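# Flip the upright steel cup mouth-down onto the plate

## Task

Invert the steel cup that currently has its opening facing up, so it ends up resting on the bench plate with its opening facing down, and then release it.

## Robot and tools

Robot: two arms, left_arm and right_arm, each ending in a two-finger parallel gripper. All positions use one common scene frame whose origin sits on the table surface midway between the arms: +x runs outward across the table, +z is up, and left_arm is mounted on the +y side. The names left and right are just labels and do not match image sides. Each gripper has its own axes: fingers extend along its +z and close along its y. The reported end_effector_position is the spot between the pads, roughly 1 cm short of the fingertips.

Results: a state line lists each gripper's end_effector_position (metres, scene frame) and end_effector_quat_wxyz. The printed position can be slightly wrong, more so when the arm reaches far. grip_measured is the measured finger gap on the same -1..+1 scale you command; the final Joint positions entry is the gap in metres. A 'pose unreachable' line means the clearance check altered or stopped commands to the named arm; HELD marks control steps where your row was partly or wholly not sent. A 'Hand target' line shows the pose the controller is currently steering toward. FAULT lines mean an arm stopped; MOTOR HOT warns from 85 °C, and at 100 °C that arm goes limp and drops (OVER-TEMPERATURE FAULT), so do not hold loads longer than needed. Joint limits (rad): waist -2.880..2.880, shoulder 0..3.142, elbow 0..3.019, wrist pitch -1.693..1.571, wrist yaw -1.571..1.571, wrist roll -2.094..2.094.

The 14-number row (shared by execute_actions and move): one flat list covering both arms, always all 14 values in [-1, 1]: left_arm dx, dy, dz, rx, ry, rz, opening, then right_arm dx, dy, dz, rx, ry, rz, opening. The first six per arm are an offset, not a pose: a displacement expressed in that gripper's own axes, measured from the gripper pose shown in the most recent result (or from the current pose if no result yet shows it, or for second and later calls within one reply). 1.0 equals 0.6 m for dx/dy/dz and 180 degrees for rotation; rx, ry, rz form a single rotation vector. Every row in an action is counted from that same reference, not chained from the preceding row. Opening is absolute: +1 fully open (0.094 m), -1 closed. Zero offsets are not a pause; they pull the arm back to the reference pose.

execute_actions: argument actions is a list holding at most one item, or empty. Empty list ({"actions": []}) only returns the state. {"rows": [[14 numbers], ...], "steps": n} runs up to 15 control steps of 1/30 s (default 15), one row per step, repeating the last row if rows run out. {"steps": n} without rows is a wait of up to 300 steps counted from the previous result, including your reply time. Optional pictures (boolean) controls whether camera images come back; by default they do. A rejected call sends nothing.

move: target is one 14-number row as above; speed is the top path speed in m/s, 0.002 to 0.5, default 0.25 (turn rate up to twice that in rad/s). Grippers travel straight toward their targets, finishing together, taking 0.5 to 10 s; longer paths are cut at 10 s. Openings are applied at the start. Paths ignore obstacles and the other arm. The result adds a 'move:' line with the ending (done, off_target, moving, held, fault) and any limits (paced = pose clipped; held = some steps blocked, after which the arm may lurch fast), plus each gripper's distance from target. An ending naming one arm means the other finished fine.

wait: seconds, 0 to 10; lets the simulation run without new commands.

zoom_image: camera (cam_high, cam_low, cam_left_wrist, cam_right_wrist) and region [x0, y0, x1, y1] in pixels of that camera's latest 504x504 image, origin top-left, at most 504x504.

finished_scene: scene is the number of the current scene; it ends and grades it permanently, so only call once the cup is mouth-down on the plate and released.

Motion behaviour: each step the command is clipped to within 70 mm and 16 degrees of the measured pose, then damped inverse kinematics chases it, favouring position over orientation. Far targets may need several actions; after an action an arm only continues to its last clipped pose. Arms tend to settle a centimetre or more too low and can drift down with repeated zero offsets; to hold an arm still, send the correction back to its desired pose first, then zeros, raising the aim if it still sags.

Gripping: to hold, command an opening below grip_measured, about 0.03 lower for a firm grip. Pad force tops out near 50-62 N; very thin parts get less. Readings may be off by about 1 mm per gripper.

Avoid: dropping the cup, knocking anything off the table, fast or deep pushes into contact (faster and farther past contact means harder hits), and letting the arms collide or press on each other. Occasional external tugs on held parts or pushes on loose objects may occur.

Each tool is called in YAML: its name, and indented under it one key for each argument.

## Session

execute_actions:
  actions: []

Scene clock: 0.00 s of 5000.00 s.
left_arm: end_effector_position=(+0.1792, +0.6654, +0.1022) grip_measured=+1.000 end_effector_quat_wxyz=(+0.263, -0.602, +0.739, +0.151) | right_arm: end_effector_position=(+0.0720, -0.1464, +0.2199) grip_measured=+1.000 end_effector_quat_wxyz=(-0.064, +0.583, +0.802, +0.113)
Joint positions: left_arm=[ 0.986  1.355  0.767 -0.367 -0.047 -0.228  0.094] | right_arm=[ 0.615  0.545  0.739 -1.565 -0.168  2.022  0.094]
Joint velocities: left_arm=[ 0.024 -0.015  0.002 -0.012 -0.007 -0.037  0.   ] | right_arm=[ 0.005 -0.005 -0.002 -0.017 -0.007 -0.037  0.   ]
Motor temperatures (°C, as the motors report them): left_arm=[24 25 27 21 22 22] | right_arm=[23 23 31 24 23 23]
Hand target (left_arm): +0.185, +0.677, +0.118; +0.279, -0.599, +0.734, +0.159
Hand target (right_arm): +0.075, -0.144, +0.230; -0.061, +0.581, +0.802, +0.125

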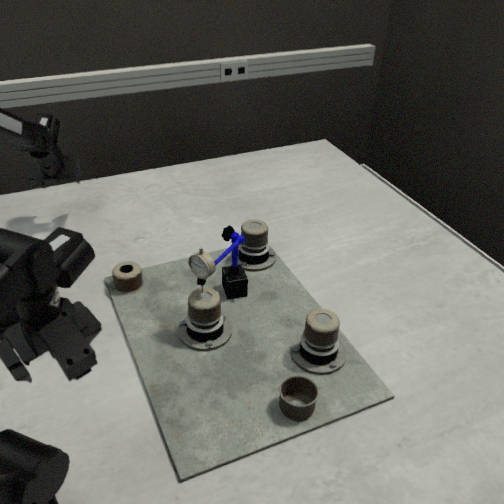

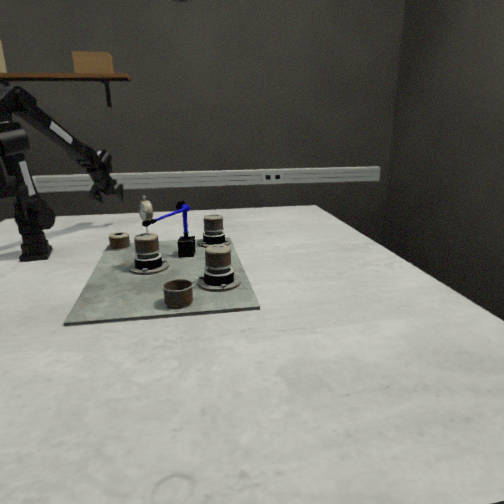

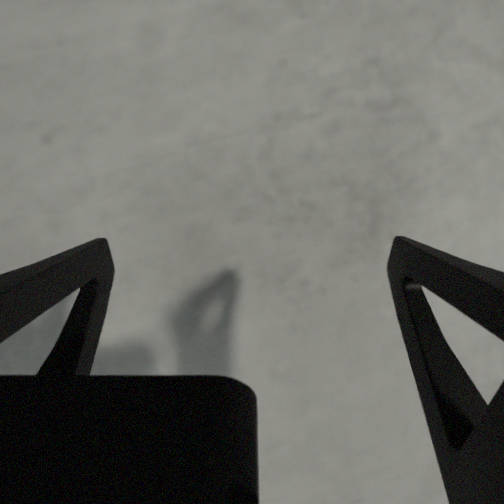

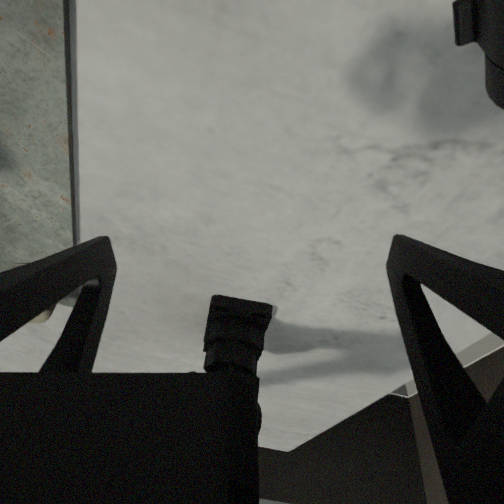

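move:
  target: [0.268,-0.413,-0.549,0.376,-0.238,0.225,1, -0.36,0.63,0.085,0.022,-0.08,0.1,-0.2]
  speed: 0.3

Scene clock: 31.33 s of 5000.00 s.
left_arm: end_effector_position=(+0.3213, +0.3008, +0.2881) grip_measured=+1.000 end_effector_quat_wxyz=(+0.695, -0.012, +0.719, -0.015) | right_arm: end_effector_position=(+0.4838, -0.2142, +0.1485) grip_measured=-0.197 end_effector_quat_wxyz=(-0.004, +0.700, +0.714, -0.010)
Joint positions: left_arm=[ 0.216  0.526  0.308  0.181  0.36  -0.025  0.094] | right_arm=[-0.015  1.724  1.459 -1.326  0.007  1.67   0.038]
Joint velocities: left_arm=[-0.005 -0.005 -0.022  0.017  0.022 -0.051  0.   ] | right_arm=[-0.005  0.005  0.002 -0.027 -0.022 -0.051  0.001]
Motor temperatures (°C, as the motors report them): left_arm=[24 25 30 22 22 22] | right_arm=[23 23 36 24 23 23]
Hand target (left_arm): +0.324, +0.300, +0.301; +0.706, -0.003, +0.708, -0.008
Hand target (right_arm): +0.501, -0.216, +0.162; +0.008, +0.708, +0.706, +0.002
Off the commanded pose (left_arm): 0.016 m, 3 deg.
Off the commanded pose (right_arm): 0.021 m, 2 deg.
After step 90, 25.30 s passed at rest.
move: off_target (left_arm, right_arm)

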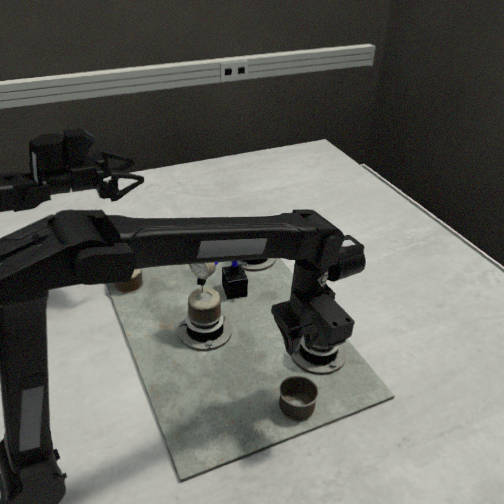

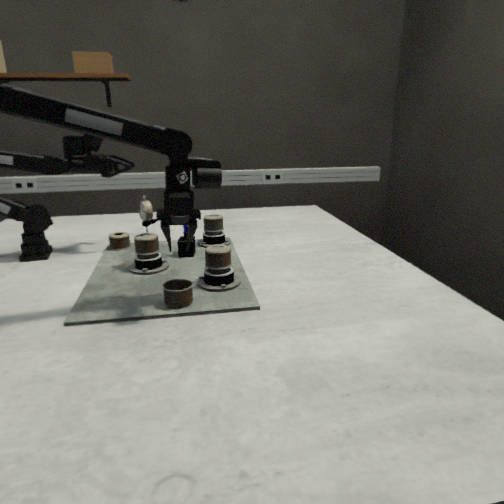

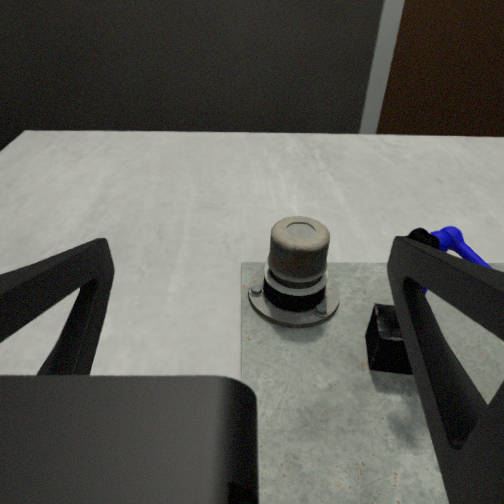

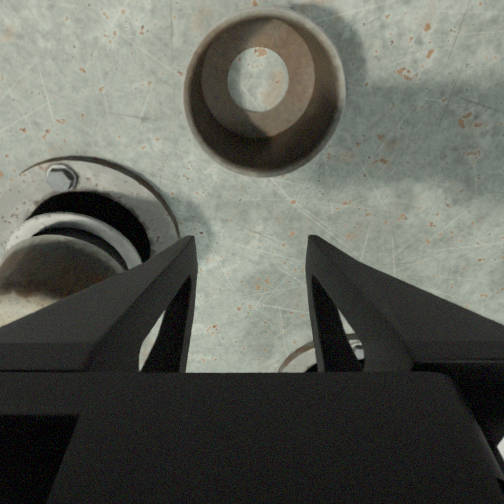

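move:
  target: [-0.02,-0.417,-0.30,0.5,-0.015,0,1, -0.07,0.077,0.105,0.012,0,0,-0.2]
  speed: 0.3

Scene clock: 43.83 s of 5000.00 s.
left_arm: end_effector_position=(+0.1389, +0.0530, +0.3088) grip_measured=+1.000 end_effector_quat_wxyz=(+0.507, +0.485, +0.494, -0.513) | right_arm: end_effector_position=(+0.5070, -0.2521, +0.0793) grip_measured=-0.197 end_effector_quat_wxyz=(-0.029, +0.702, +0.710, -0.037)
Joint positions: left_arm=[-0.242  0.462  0.236  0.603  1.457 -0.389  0.094] | right_arm=[-0.091  1.878  1.483 -1.27   0.008  1.604  0.038]
Joint velocities: left_arm=[-0.005  0.024 -0.046  0.266 -0.007 -0.168  0.   ] | right_arm=[ 0.005 -0.015 -0.007  0.017 -0.022 -0.037 -0.   ]
Motor temperatures (°C, as the motors report them): left_arm=[24 25 30 22 22 22] | right_arm=[23 23 37 24 23 23]
Hand target (left_arm): +0.140, +0.052, +0.312; +0.506, +0.483, +0.493, -0.517
Hand target (right_arm): +0.529, -0.256, +0.085; -0.015, +0.700, +0.714, -0.024
Off the commanded pose (left_arm): 0.007 m, 2 deg.
Off the commanded pose (right_arm): 0.024 m, 2 deg.
After step 90, 6.47 s passed at rest.
move: off_target (right_arm)

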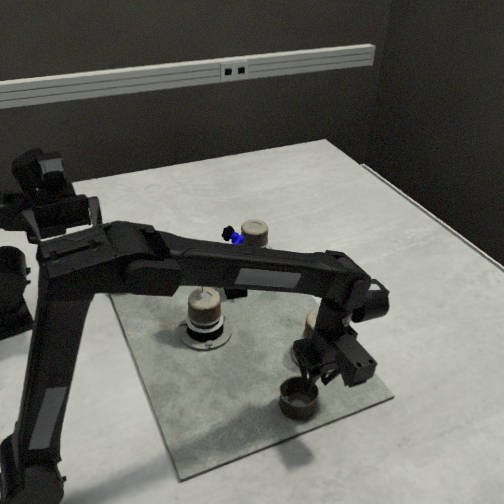

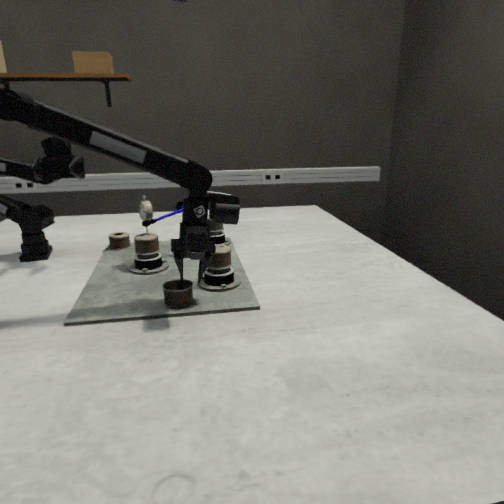

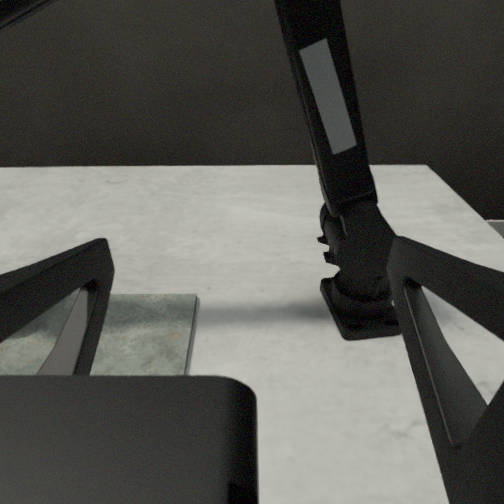

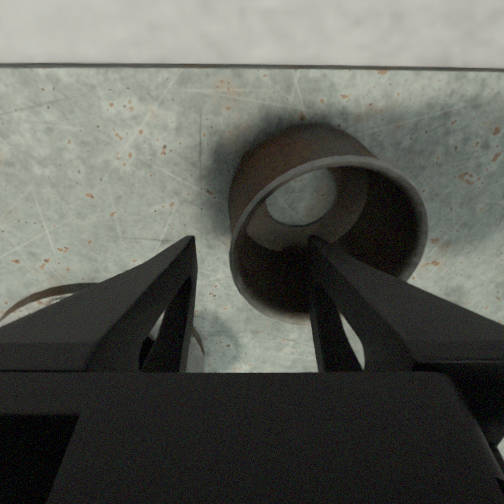

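move:
  target: [0.06,0,0.045,0,0,0,1, 0.002,0.048,0.068,-0.04,0,0,-0.2]
  speed: 0.06

Scene clock: 55.50 s of 5000.00 s.
left_arm: end_effector_position=(+0.1381, +0.0272, +0.2721) grip_measured=+1.000 end_effector_quat_wxyz=(+0.509, +0.482, +0.496, -0.512) | right_arm: end_effector_position=(+0.5334, -0.2509, +0.0540) grip_measured=-0.197 end_effector_quat_wxyz=(+0.021, +0.703, +0.711, +0.017)
Joint positions: left_arm=[-0.408  0.491  0.183  0.465  1.289 -0.168  0.094] | right_arm=[-0.091  1.881  1.417 -1.053  0.008  1.604  0.038]
Joint velocities: left_arm=[-0.005 -0.005 -0.007 -0.007 -0.037 -0.022  0.   ] | right_arm=[-0.015  0.005 -0.002  0.012 -0.022 -0.022  0.   ]
Motor temperatures (°C, as the motors report them): left_arm=[24 25 30 22 22 22] | right_arm=[23 24 37 24 23 23]
Hand target (left_arm): +0.139, +0.025, +0.273; +0.507, +0.485, +0.494, -0.513
Hand target (right_arm): +0.531, -0.251, +0.036; +0.014, +0.703, +0.711, +0.008
Off the commanded pose (left_arm): 0.003 m, 0 deg.
Off the commanded pose (right_arm): 0.018 m, 1 deg.
After step 90, 7.27 s passed at rest.
move: off_target (right_arm)

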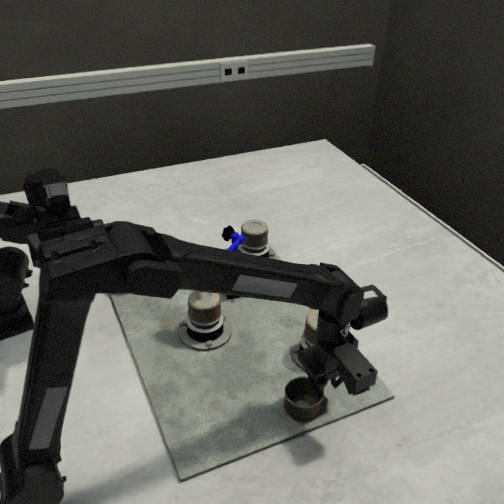

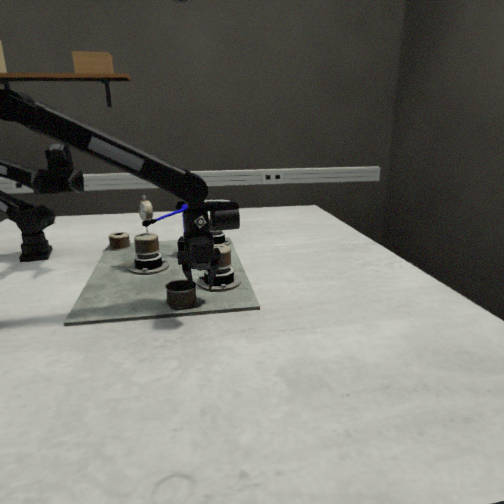

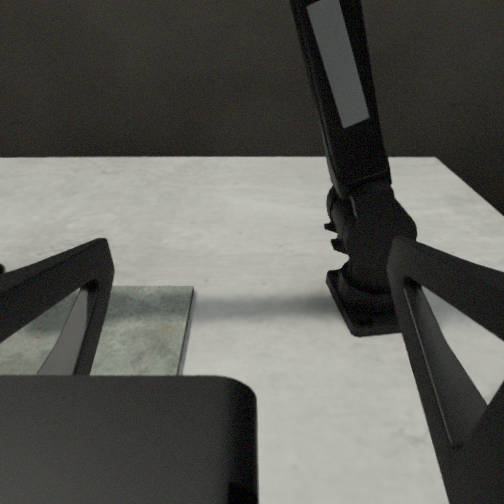

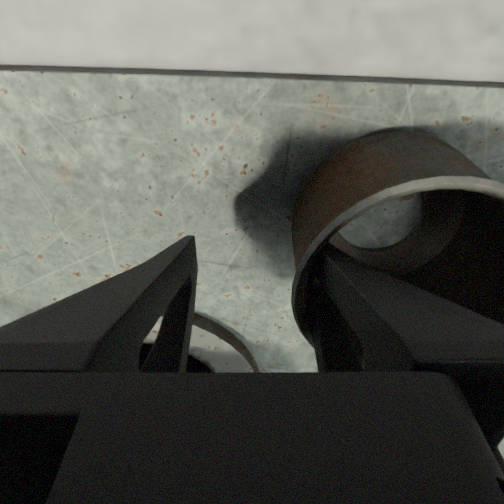

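move:
  target: [0,0,0,0,0,0,1, 0.004,-0.025,0.04,0.01,0,0,-0.3]
  speed: 0.04

Scene clock: 60.23 s of 5000.00 s.
left_arm: end_effector_position=(+0.1374, +0.0274, +0.2682) grip_measured=+1.000 end_effector_quat_wxyz=(+0.508, +0.482, +0.497, -0.512) | right_arm: end_effector_position=(+0.5228, -0.2514, +0.0408) grip_measured=-0.297 end_effector_quat_wxyz=(+0.016, +0.703, +0.711, +0.011)
Joint positions: left_arm=[-0.408  0.491  0.175  0.463  1.289 -0.162  0.094] | right_arm=[-0.091  1.881  1.379 -1.03   0.008  1.604  0.033]
Joint velocities: left_arm=[-0.005 -0.005  0.012 -0.007  0.007  0.037  0.   ] | right_arm=[ 0.005 -0.005 -0.017 -0.012 -0.051  0.022 -0.001]
Motor temperatures (°C, as the motors report them): left_arm=[24 25 30 22 22 22] | right_arm=[23 24 36 24 23 23]
Hand target (left_arm): +0.138, +0.027, +0.272; +0.509, +0.482, +0.496, -0.512
Hand target (right_arm): +0.519, -0.249, +0.030; +0.010, +0.703, +0.711, +0.006
Off the commanded pose (left_arm): 0.004 m, 0 deg.
Off the commanded pose (right_arm): 0.012 m, 1 deg.
After step 90, 0.77 s passed at rest.
move: off_target (right_arm)

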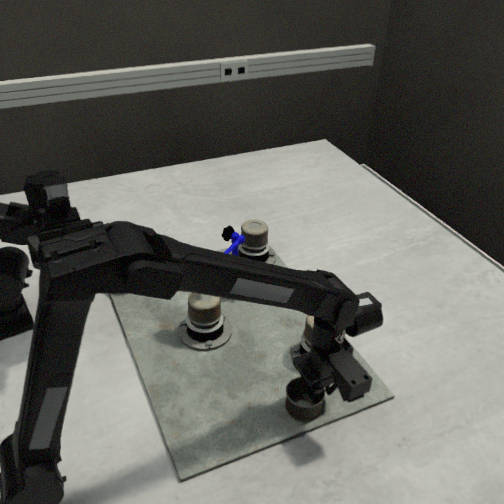

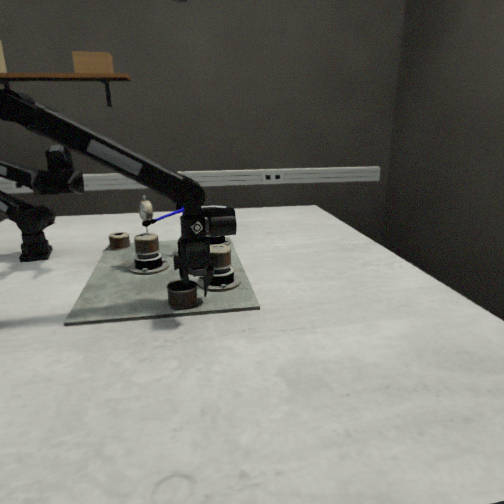

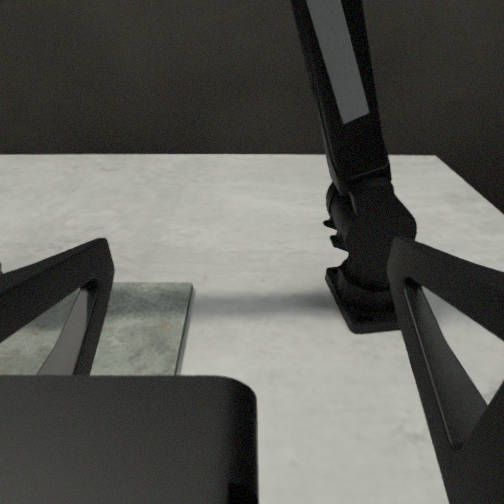

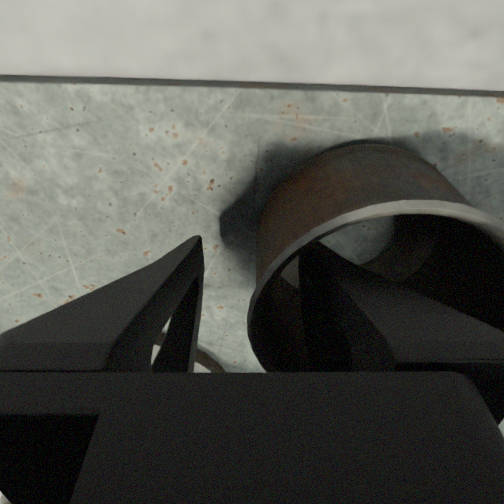

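move:
  target: [-0.007,0,0,0,0,0,1, 0,-0.004,0.01,0,0,0,-1]
  speed: 0.02

move:
  target: [0,0,0,0,0,0,1, 0,0,-0.14,0,0,0,-1]
  speed: 0.1

move:
  target: [0,0,0,0,0,0,1, 0,-0.25,-0.38,-0.52,0,0,-1]
  speed: 0.25

Scene clock: 69.53 s of 5000.00 s.
left_arm: end_effector_position=(+0.1370, +0.0276, +0.2660) grip_measured=+1.000 end_effector_quat_wxyz=(+0.506, +0.481, +0.499, -0.513) | right_arm: end_effector_position=(+0.5232, -0.2513, +0.0400) grip_measured=-0.945 end_effector_quat_wxyz=(+0.017, +0.703, +0.711, +0.013)
Joint positions: left_arm=[-0.408  0.491  0.171  0.463  1.289 -0.162  0.094] | right_arm=[-0.091  1.881  1.377 -1.025  0.008  1.604  0.003]
Joint velocities: left_arm=[ 0.005 -0.005 -0.012  0.002  0.022  0.066  0.   ] | right_arm=[-0.005 -0.005 -0.007 -0.012  0.022 -0.007 -0.001]
Motor temperatures (°C, as the motors report them): left_arm=[24 25 30 22 22 22] | right_arm=[23 24 35 24 23 23]
Hand target (left_arm): +0.137, +0.028, +0.272; +0.508, +0.482, +0.497, -0.513
Hand target (right_arm): +0.521, -0.251, +0.035; +0.016, +0.703, +0.711, +0.011
Off the commanded pose (left_arm): 0.006 m, 0 deg.
Off the commanded pose (right_arm): 0.006 m, 0 deg.
After step 90, 5.60 s passed at rest.
move: done

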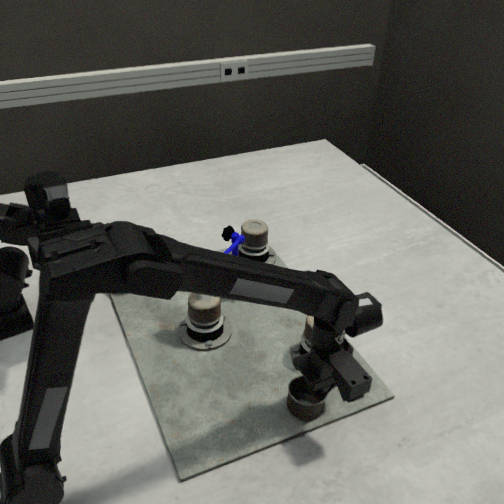

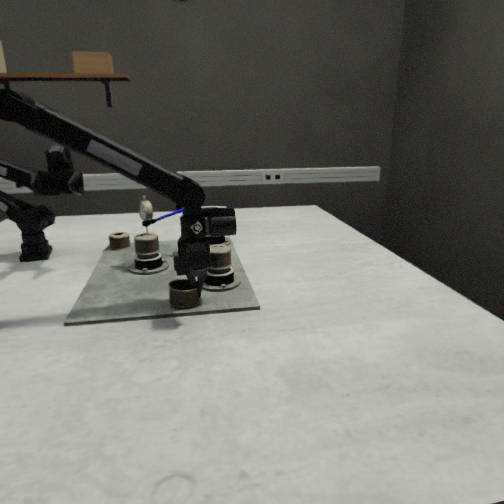

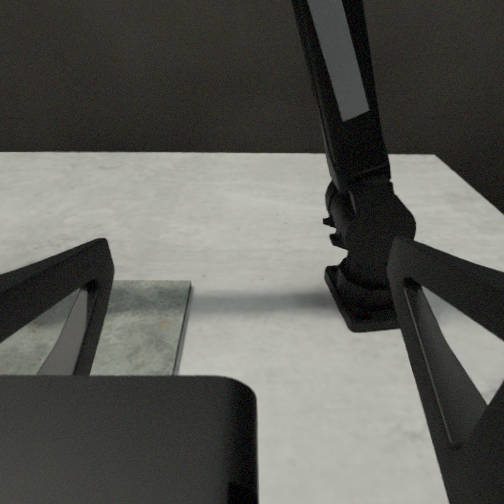

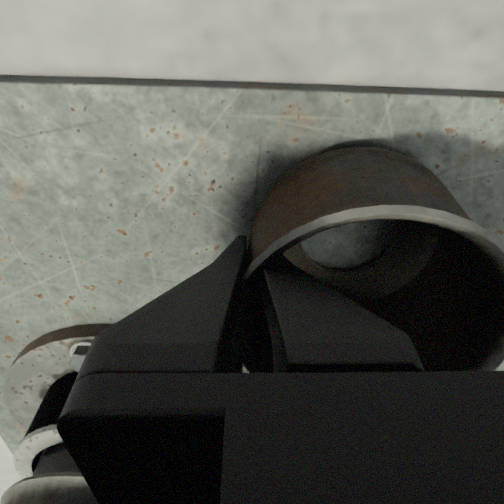

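Scene clock: 70.80 s of 5000.00 s.
left_arm: end_effector_position=(+0.1362, +0.0278, +0.2623) grip_measured=+1.000 end_effector_quat_wxyz=(+0.504, +0.480, +0.501, -0.514) | right_arm: end_effector_position=(+0.4992, -0.2523, +0.0923) grip_measured=-0.945 end_effector_quat_wxyz=(-0.007, +0.703, +0.711, -0.013)
Joint positions: left_arm=[-0.408  0.491  0.163  0.463  1.289 -0.162  0.094] | right_arm=[-0.091  1.806  1.417 -1.209  0.008  1.604  0.003]
Joint velocities: left_arm=[-0.015 -0.005  0.007 -0.007  0.022 -0.037  0.   ] | right_arm=[-0.005 -0.005  0.002  0.017 -0.066  0.037  0.   ]
Motor temperatures (°C, as the motors report them): left_arm=[24 25 30 22 22 22] | right_arm=[23 24 35 24 23 23]
Hand target (left_arm): +0.137, +0.028, +0.266; +0.506, +0.481, +0.499, -0.513
Hand target (right_arm): +0.519, -0.250, +0.124; +0.017, +0.703, +0.711, +0.013
Off the commanded pose (left_arm): 0.004 m, 0 deg.
Off the commanded pose (right_arm): 0.038 m, 4 deg.
move: off_target (right_arm)

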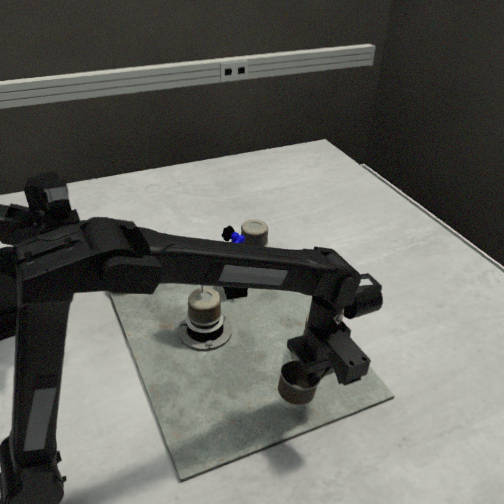

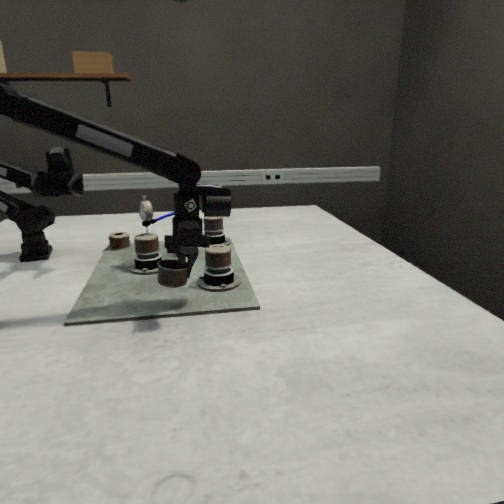

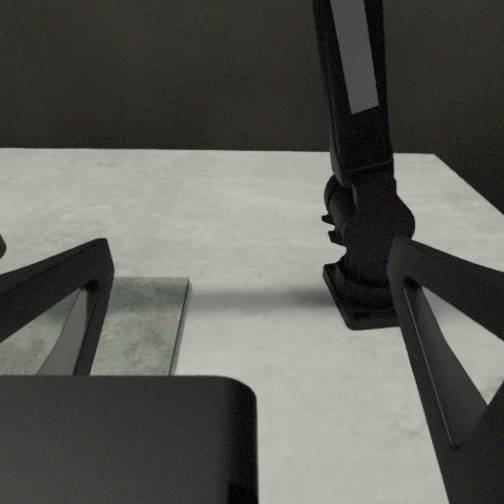

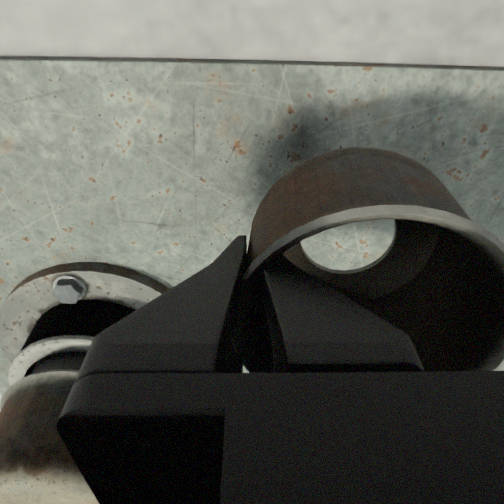

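Scene clock: 74.50 s of 5000.00 s.
left_arm: end_effector_position=(+0.1354, +0.0280, +0.2587) grip_measured=+1.000 end_effector_quat_wxyz=(+0.502, +0.478, +0.503, -0.516) | right_arm: end_effector_position=(+0.3589, -0.2559, +0.3149) grip_measured=-0.946 end_effector_quat_wxyz=(+0.486, +0.500, +0.505, +0.509)
Joint positions: left_arm=[-0.408  0.491  0.156  0.463  1.289 -0.162  0.094] | right_arm=[-0.072  0.674  0.403  0.261  0.035  1.589  0.003]
Joint velocities: left_arm=[-0.005 -0.015 -0.012  0.012  0.022 -0.007  0.   ] | right_arm=[ 0.005 -0.015 -0.012  0.012  0.022  0.007 -0.   ]
Motor temperatures (°C, as the motors report them): left_arm=[24 25 30 22 22 22] | right_arm=[23 24 35 24 23 23]
Hand target (left_arm): +0.136, +0.028, +0.262; +0.504, +0.480, +0.501, -0.514
Hand target (right_arm): +0.356, -0.253, +0.328; +0.499, +0.484, +0.499, +0.518
Off the commanded pose (left_arm): 0.004 m, 0 deg.
Off the commanded pose (right_arm): 0.011 m, 3 deg.
move: off_target (right_arm)

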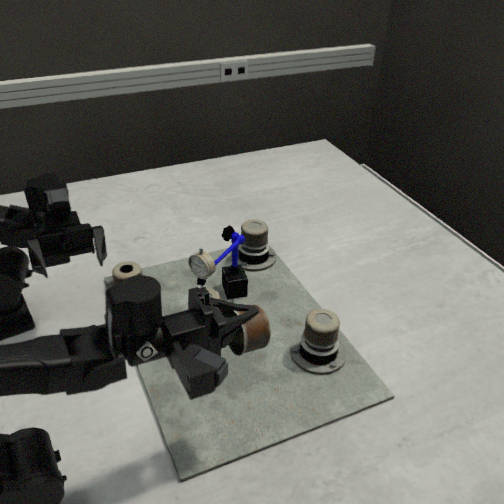

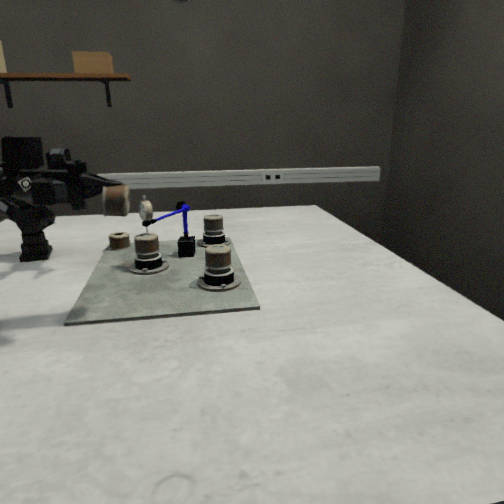

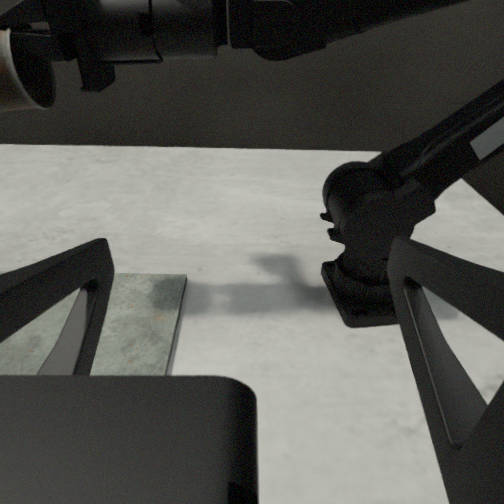

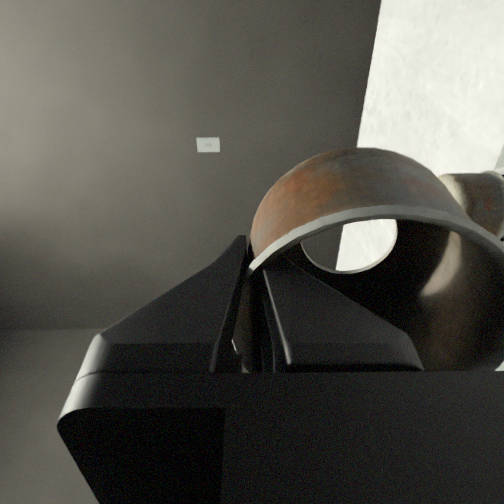

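move:
  target: [-0.015,0,-0.015,0,0,0,1, 0.34,0.0,-0.365,0,0.5,0,-1]
  speed: 0.25

Scene clock: 81.97 s of 5000.00 s.
left_arm: end_effector_position=(+0.1329, +0.0353, +0.2570) grip_measured=+1.000 end_effector_quat_wxyz=(+0.495, +0.478, +0.506, -0.520) | right_arm: end_effector_position=(+0.1354, -0.0593, +0.3121) grip_measured=-0.946 end_effector_quat_wxyz=(-0.020, +0.005, +0.708, +0.706)
Joint positions: left_arm=[-0.363  0.475  0.149  0.463  1.343 -0.187  0.094] | right_arm=[ 0.124  0.467  0.341  0.115 -1.333  1.594  0.003]
Joint velocities: left_arm=[ 0.005  0.024  0.002 -0.027 -0.066 -0.037  0.   ] | right_arm=[-0.005 -0.005  0.007  0.017 -0.095 -0.037  0.001]
Motor temperatures (°C, as the motors report them): left_arm=[24 25 30 22 22 22] | right_arm=[23 24 35 24 23 23]
Hand target (left_arm): +0.136, +0.037, +0.267; +0.502, +0.478, +0.503, -0.516
Hand target (right_arm): +0.135, -0.058, +0.318; -0.019, -0.000, +0.706, +0.708
Off the commanded pose (left_arm): 0.011 m, 1 deg.
Off the commanded pose (right_arm): 0.009 m, 2 deg.
After step 90, 0.97 s passed at rest.
move: off_target (left_arm)

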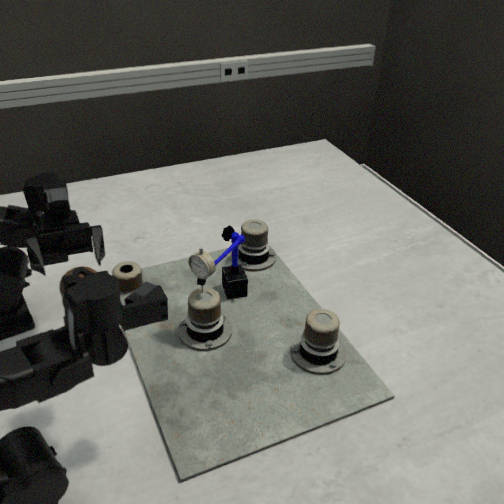

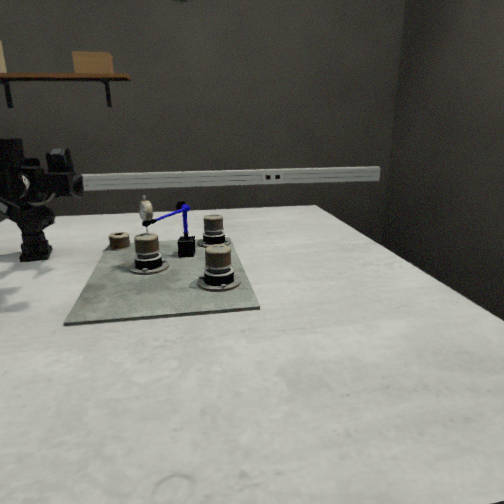

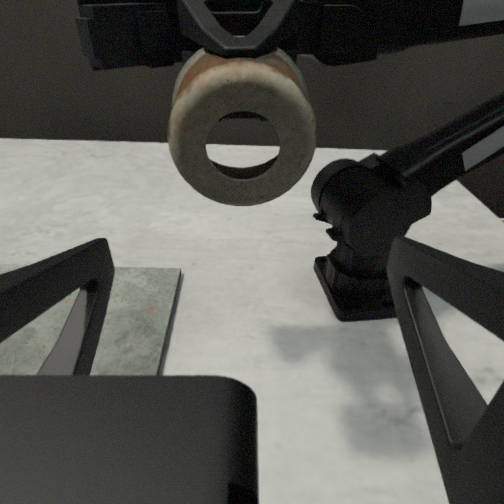

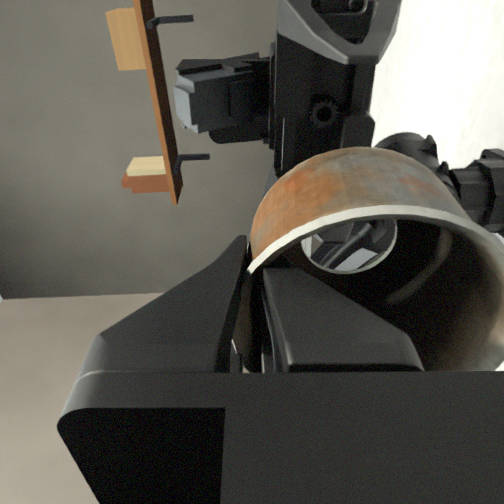

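move:
  target: [-0.05,0.012,0.05,0,-0.01,0,1, 0,0.005,0.05,0,0,0,-1]
  speed: 0.06

Scene clock: 94.93 s of 5000.00 s.
left_arm: end_effector_position=(+0.1355, +0.0125, +0.2596) grip_measured=+1.000 end_effector_quat_wxyz=(+0.488, +0.461, +0.517, -0.531) | right_arm: end_effector_position=(+0.1347, -0.0315, +0.3053) grip_measured=-0.946 end_effector_quat_wxyz=(-0.026, +0.015, +0.712, +0.702)
Joint positions: left_arm=[-0.503  0.518  0.164  0.463  1.189 -0.201  0.094] | right_arm=[ 0.279  0.511  0.341  0.135 -1.173  1.596  0.003]
Joint velocities: left_arm=[-0.005 -0.005 -0.007  0.012 -0.037 -0.081  0.   ] | right_arm=[-0.005 -0.015 -0.007  0.012  0.007 -0.007  0.001]
Motor temperatures (°C, as the motors report them): left_arm=[24 25 30 22 22 22] | right_arm=[23 23 36 25 23 23]
Hand target (left_arm): +0.140, +0.008, +0.287; +0.502, +0.470, +0.498, -0.528
Hand target (right_arm): +0.135, -0.030, +0.315; -0.020, +0.006, +0.707, +0.707
Off the commanded pose (left_arm): 0.029 m, 3 deg.
Off the commanded pose (right_arm): 0.010 m, 1 deg.
After step 90, 8.87 s passed at rest.
move: off_target (left_arm)

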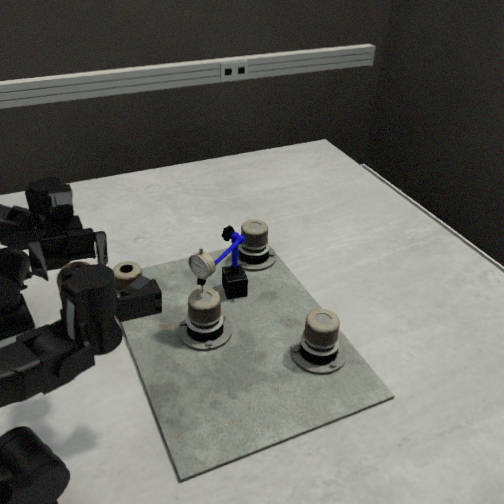

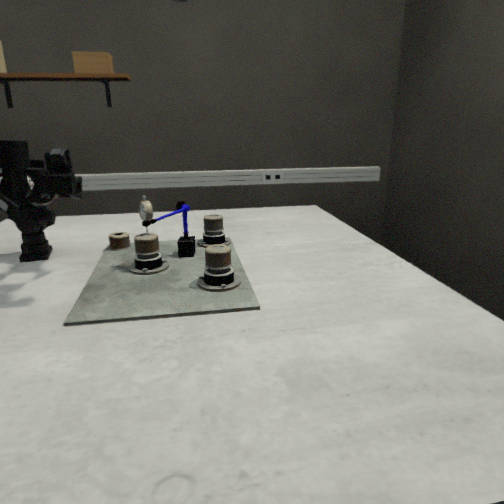

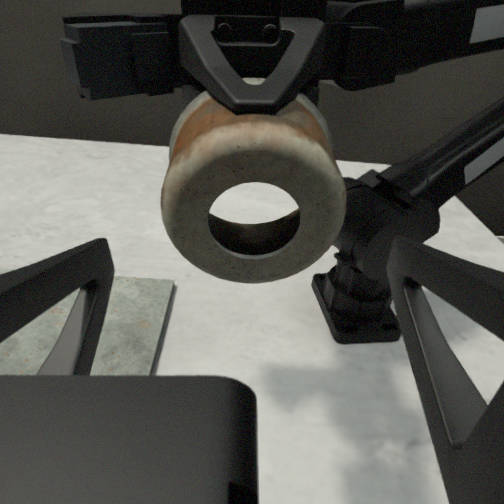

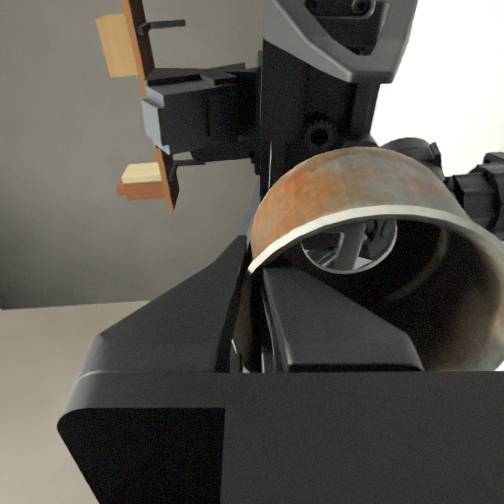

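move:
  target: [-0.054,0.006,0.084,0,-0.017,0,1, 0,0.016,0.002,0,0,0,-1]
  speed: 0.05

Scene clock: 105.73 s of 5000.00 s.
left_arm: end_effector_position=(+0.1368, -0.0280, +0.2625) grip_measured=+1.000 end_effector_quat_wxyz=(+0.482, +0.440, +0.529, -0.542) | right_arm: end_effector_position=(+0.1350, -0.0316, +0.3017) grip_measured=-0.946 end_effector_quat_wxyz=(-0.033, +0.024, +0.715, +0.698)
Joint positions: left_arm=[-0.725  0.63   0.193  0.527  0.951 -0.223  0.094] | right_arm=[ 0.279  0.511  0.341  0.109 -1.171  1.596  0.003]
Joint velocities: left_arm=[ 0.005 -0.015  0.002  0.012  0.051  0.007  0.   ] | right_arm=[-0.005 -0.005  0.002 -0.007  0.007  0.051 -0.   ]
Motor temperatures (°C, as the motors report them): left_arm=[24 25 32 22 22 22] | right_arm=[23 23 37 25 23 23]
Hand target (left_arm): +0.141, -0.034, +0.293; +0.502, +0.446, +0.504, -0.543
Hand target (right_arm): +0.135, -0.030, +0.315; -0.026, +0.015, +0.712, +0.702
Off the commanded pose (left_arm): 0.033 m, 4 deg.
Off the commanded pose (right_arm): 0.013 m, 1 deg.
After step 90, 6.27 s passed at rest.
move: off_target (left_arm, right_arm)

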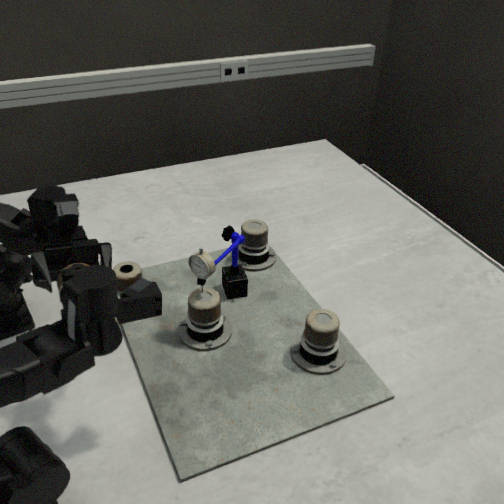

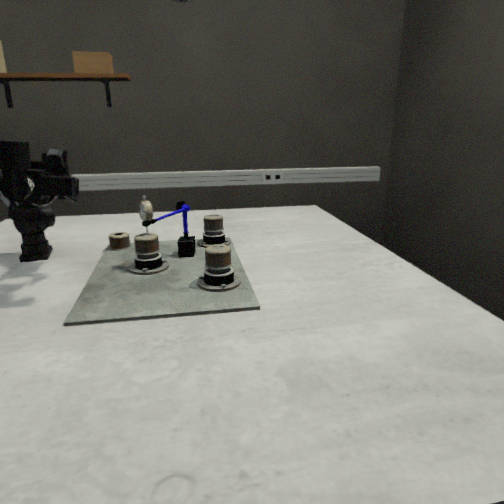

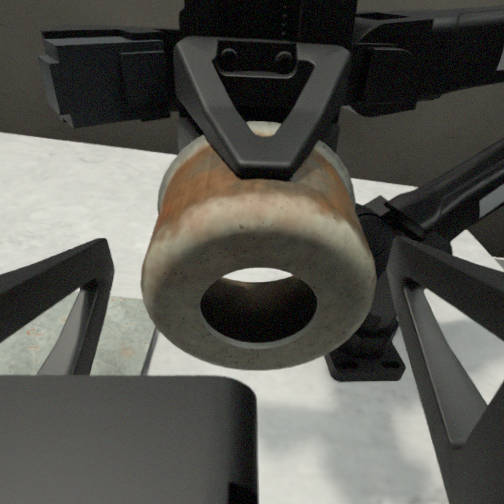

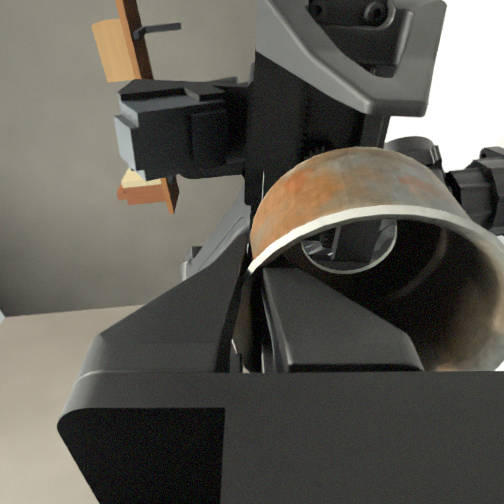

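move:
  target: [-0.047,0.002,0.024,0,-0.02,0,1, 0,0.02,0.002,0,0,0,-1]
  speed: 0.03

move:
  target: [-0.047,0.004,0.006,0,-0.02,0,0.44, 0,0.02,0.002,0,0,0,-1]
  speed: 0.03

Scene clock: 116.40 s of 5000.00 s.
left_arm: end_effector_position=(+0.1387, -0.0337, +0.2666) grip_measured=+1.000 end_effector_quat_wxyz=(-0.485, -0.420, -0.534, +0.552) | right_arm: end_effector_position=(+0.1351, -0.0317, +0.2972) grip_measured=-0.946 end_effector_quat_wxyz=(-0.043, +0.035, +0.719, +0.693)
Joint positions: left_arm=[-0.759  0.655  0.19   0.59   0.893 -0.282  0.094] | right_arm=[ 0.279  0.511  0.341  0.078 -1.168  1.596  0.003]
Joint velocities: left_arm=[ 0.005 -0.005  0.022  0.007  0.022 -0.022  0.   ] | right_arm=[-0.005  0.024 -0.017  0.007 -0.007  0.007  0.   ]
Motor temperatures (°C, as the motors report them): left_arm=[24 25 32 22 22 22] | right_arm=[23 23 37 24 23 23]
Hand target (left_arm): +0.141, -0.039, +0.291; +0.498, +0.423, +0.513, -0.556
Hand target (right_arm): +0.136, -0.030, +0.313; -0.033, +0.024, +0.715, +0.698
Off the commanded pose (left_arm): 0.026 m, 3 deg.
Off the commanded pose (right_arm): 0.016 m, 2 deg.
After step 90, 6.37 s passed at rest.
move: off_target (left_arm, right_arm)

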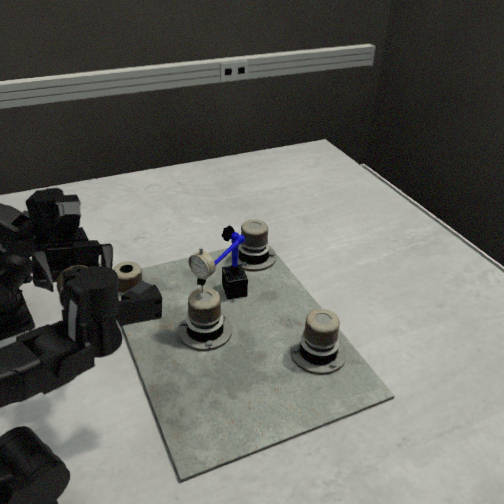

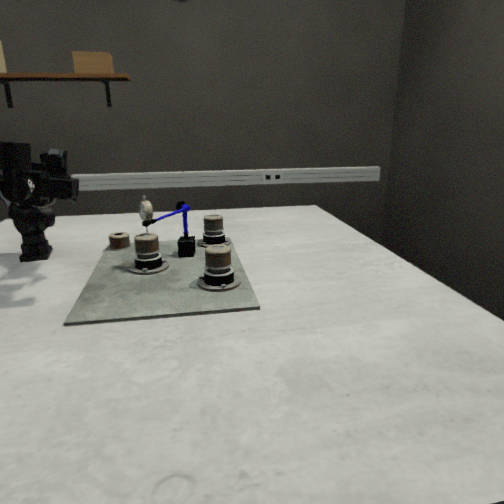

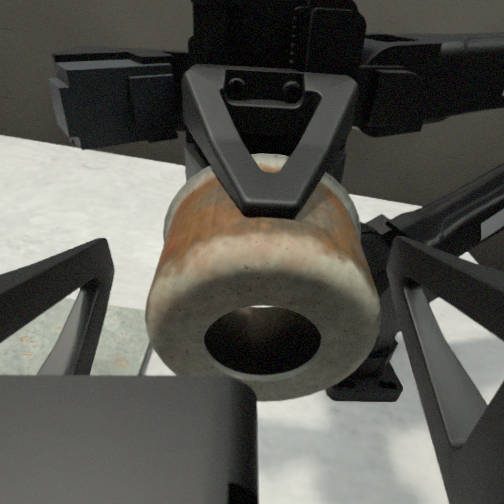

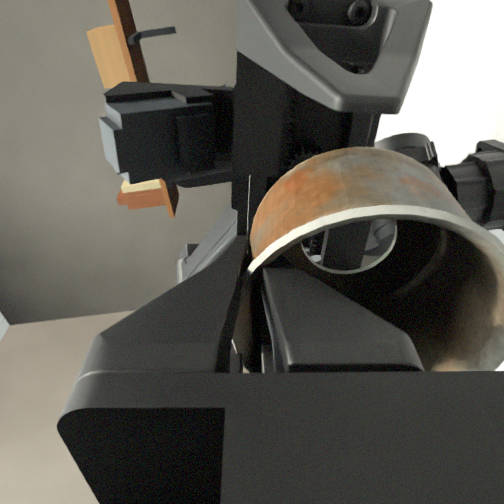

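Scene clock: 117.67 s of 5000.00 s.
left_arm: end_effector_position=(+0.1372, -0.0337, +0.2664) grip_measured=+0.465 end_effector_quat_wxyz=(-0.476, -0.413, -0.536, +0.562) | right_arm: end_effector_position=(+0.1370, -0.0318, +0.2948) grip_measured=-0.946 end_effector_quat_wxyz=(-0.046, +0.046, +0.721, +0.690)
Joint positions: left_arm=[-0.76   0.661  0.186  0.612  0.9   -0.32   0.069] | right_arm=[ 0.279  0.513  0.341  0.064 -1.158  1.602  0.003]
Joint velocities: left_arm=[-0.015 -0.015  0.012  0.007  0.007  0.007 -0.   ] | right_arm=[ 0.005 -0.015 -0.017 -0.002 -0.037 -0.022 -0.   ]
Motor temperatures (°C, as the motors report them): left_arm=[24 25 32 22 22 22] | right_arm=[23 23 37 24 23 23]
Hand target (left_arm): +0.145, -0.034, +0.294; +0.500, +0.402, +0.518, -0.565
Hand target (right_arm): +0.136, -0.030, +0.309; -0.043, +0.035, +0.719, +0.693
Off the commanded pose (left_arm): 0.029 m, 4 deg.
Off the commanded pose (right_arm): 0.014 m, 1 deg.
move: off_target (left_arm, right_arm)

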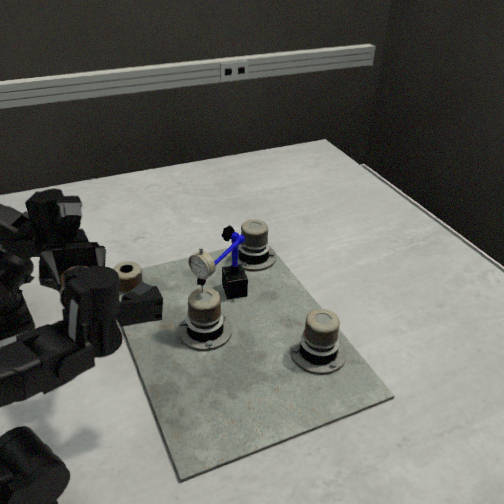

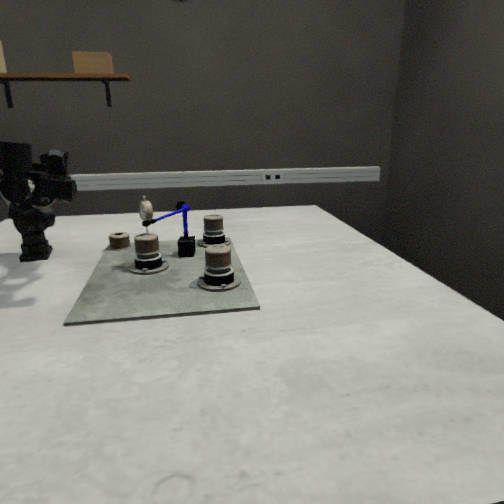

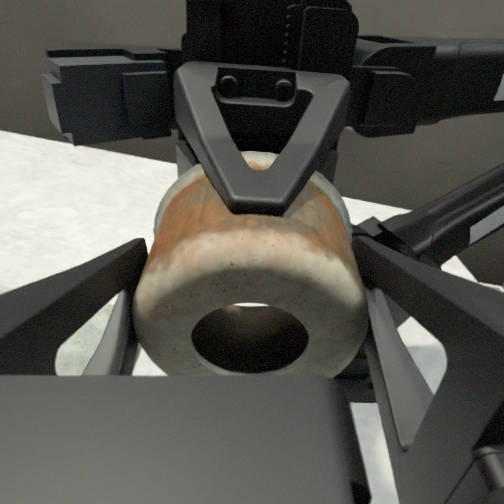

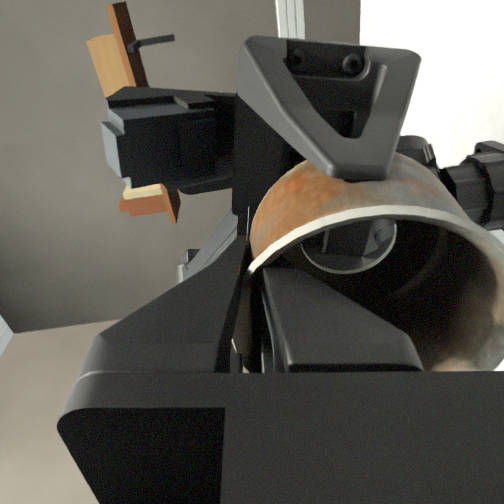

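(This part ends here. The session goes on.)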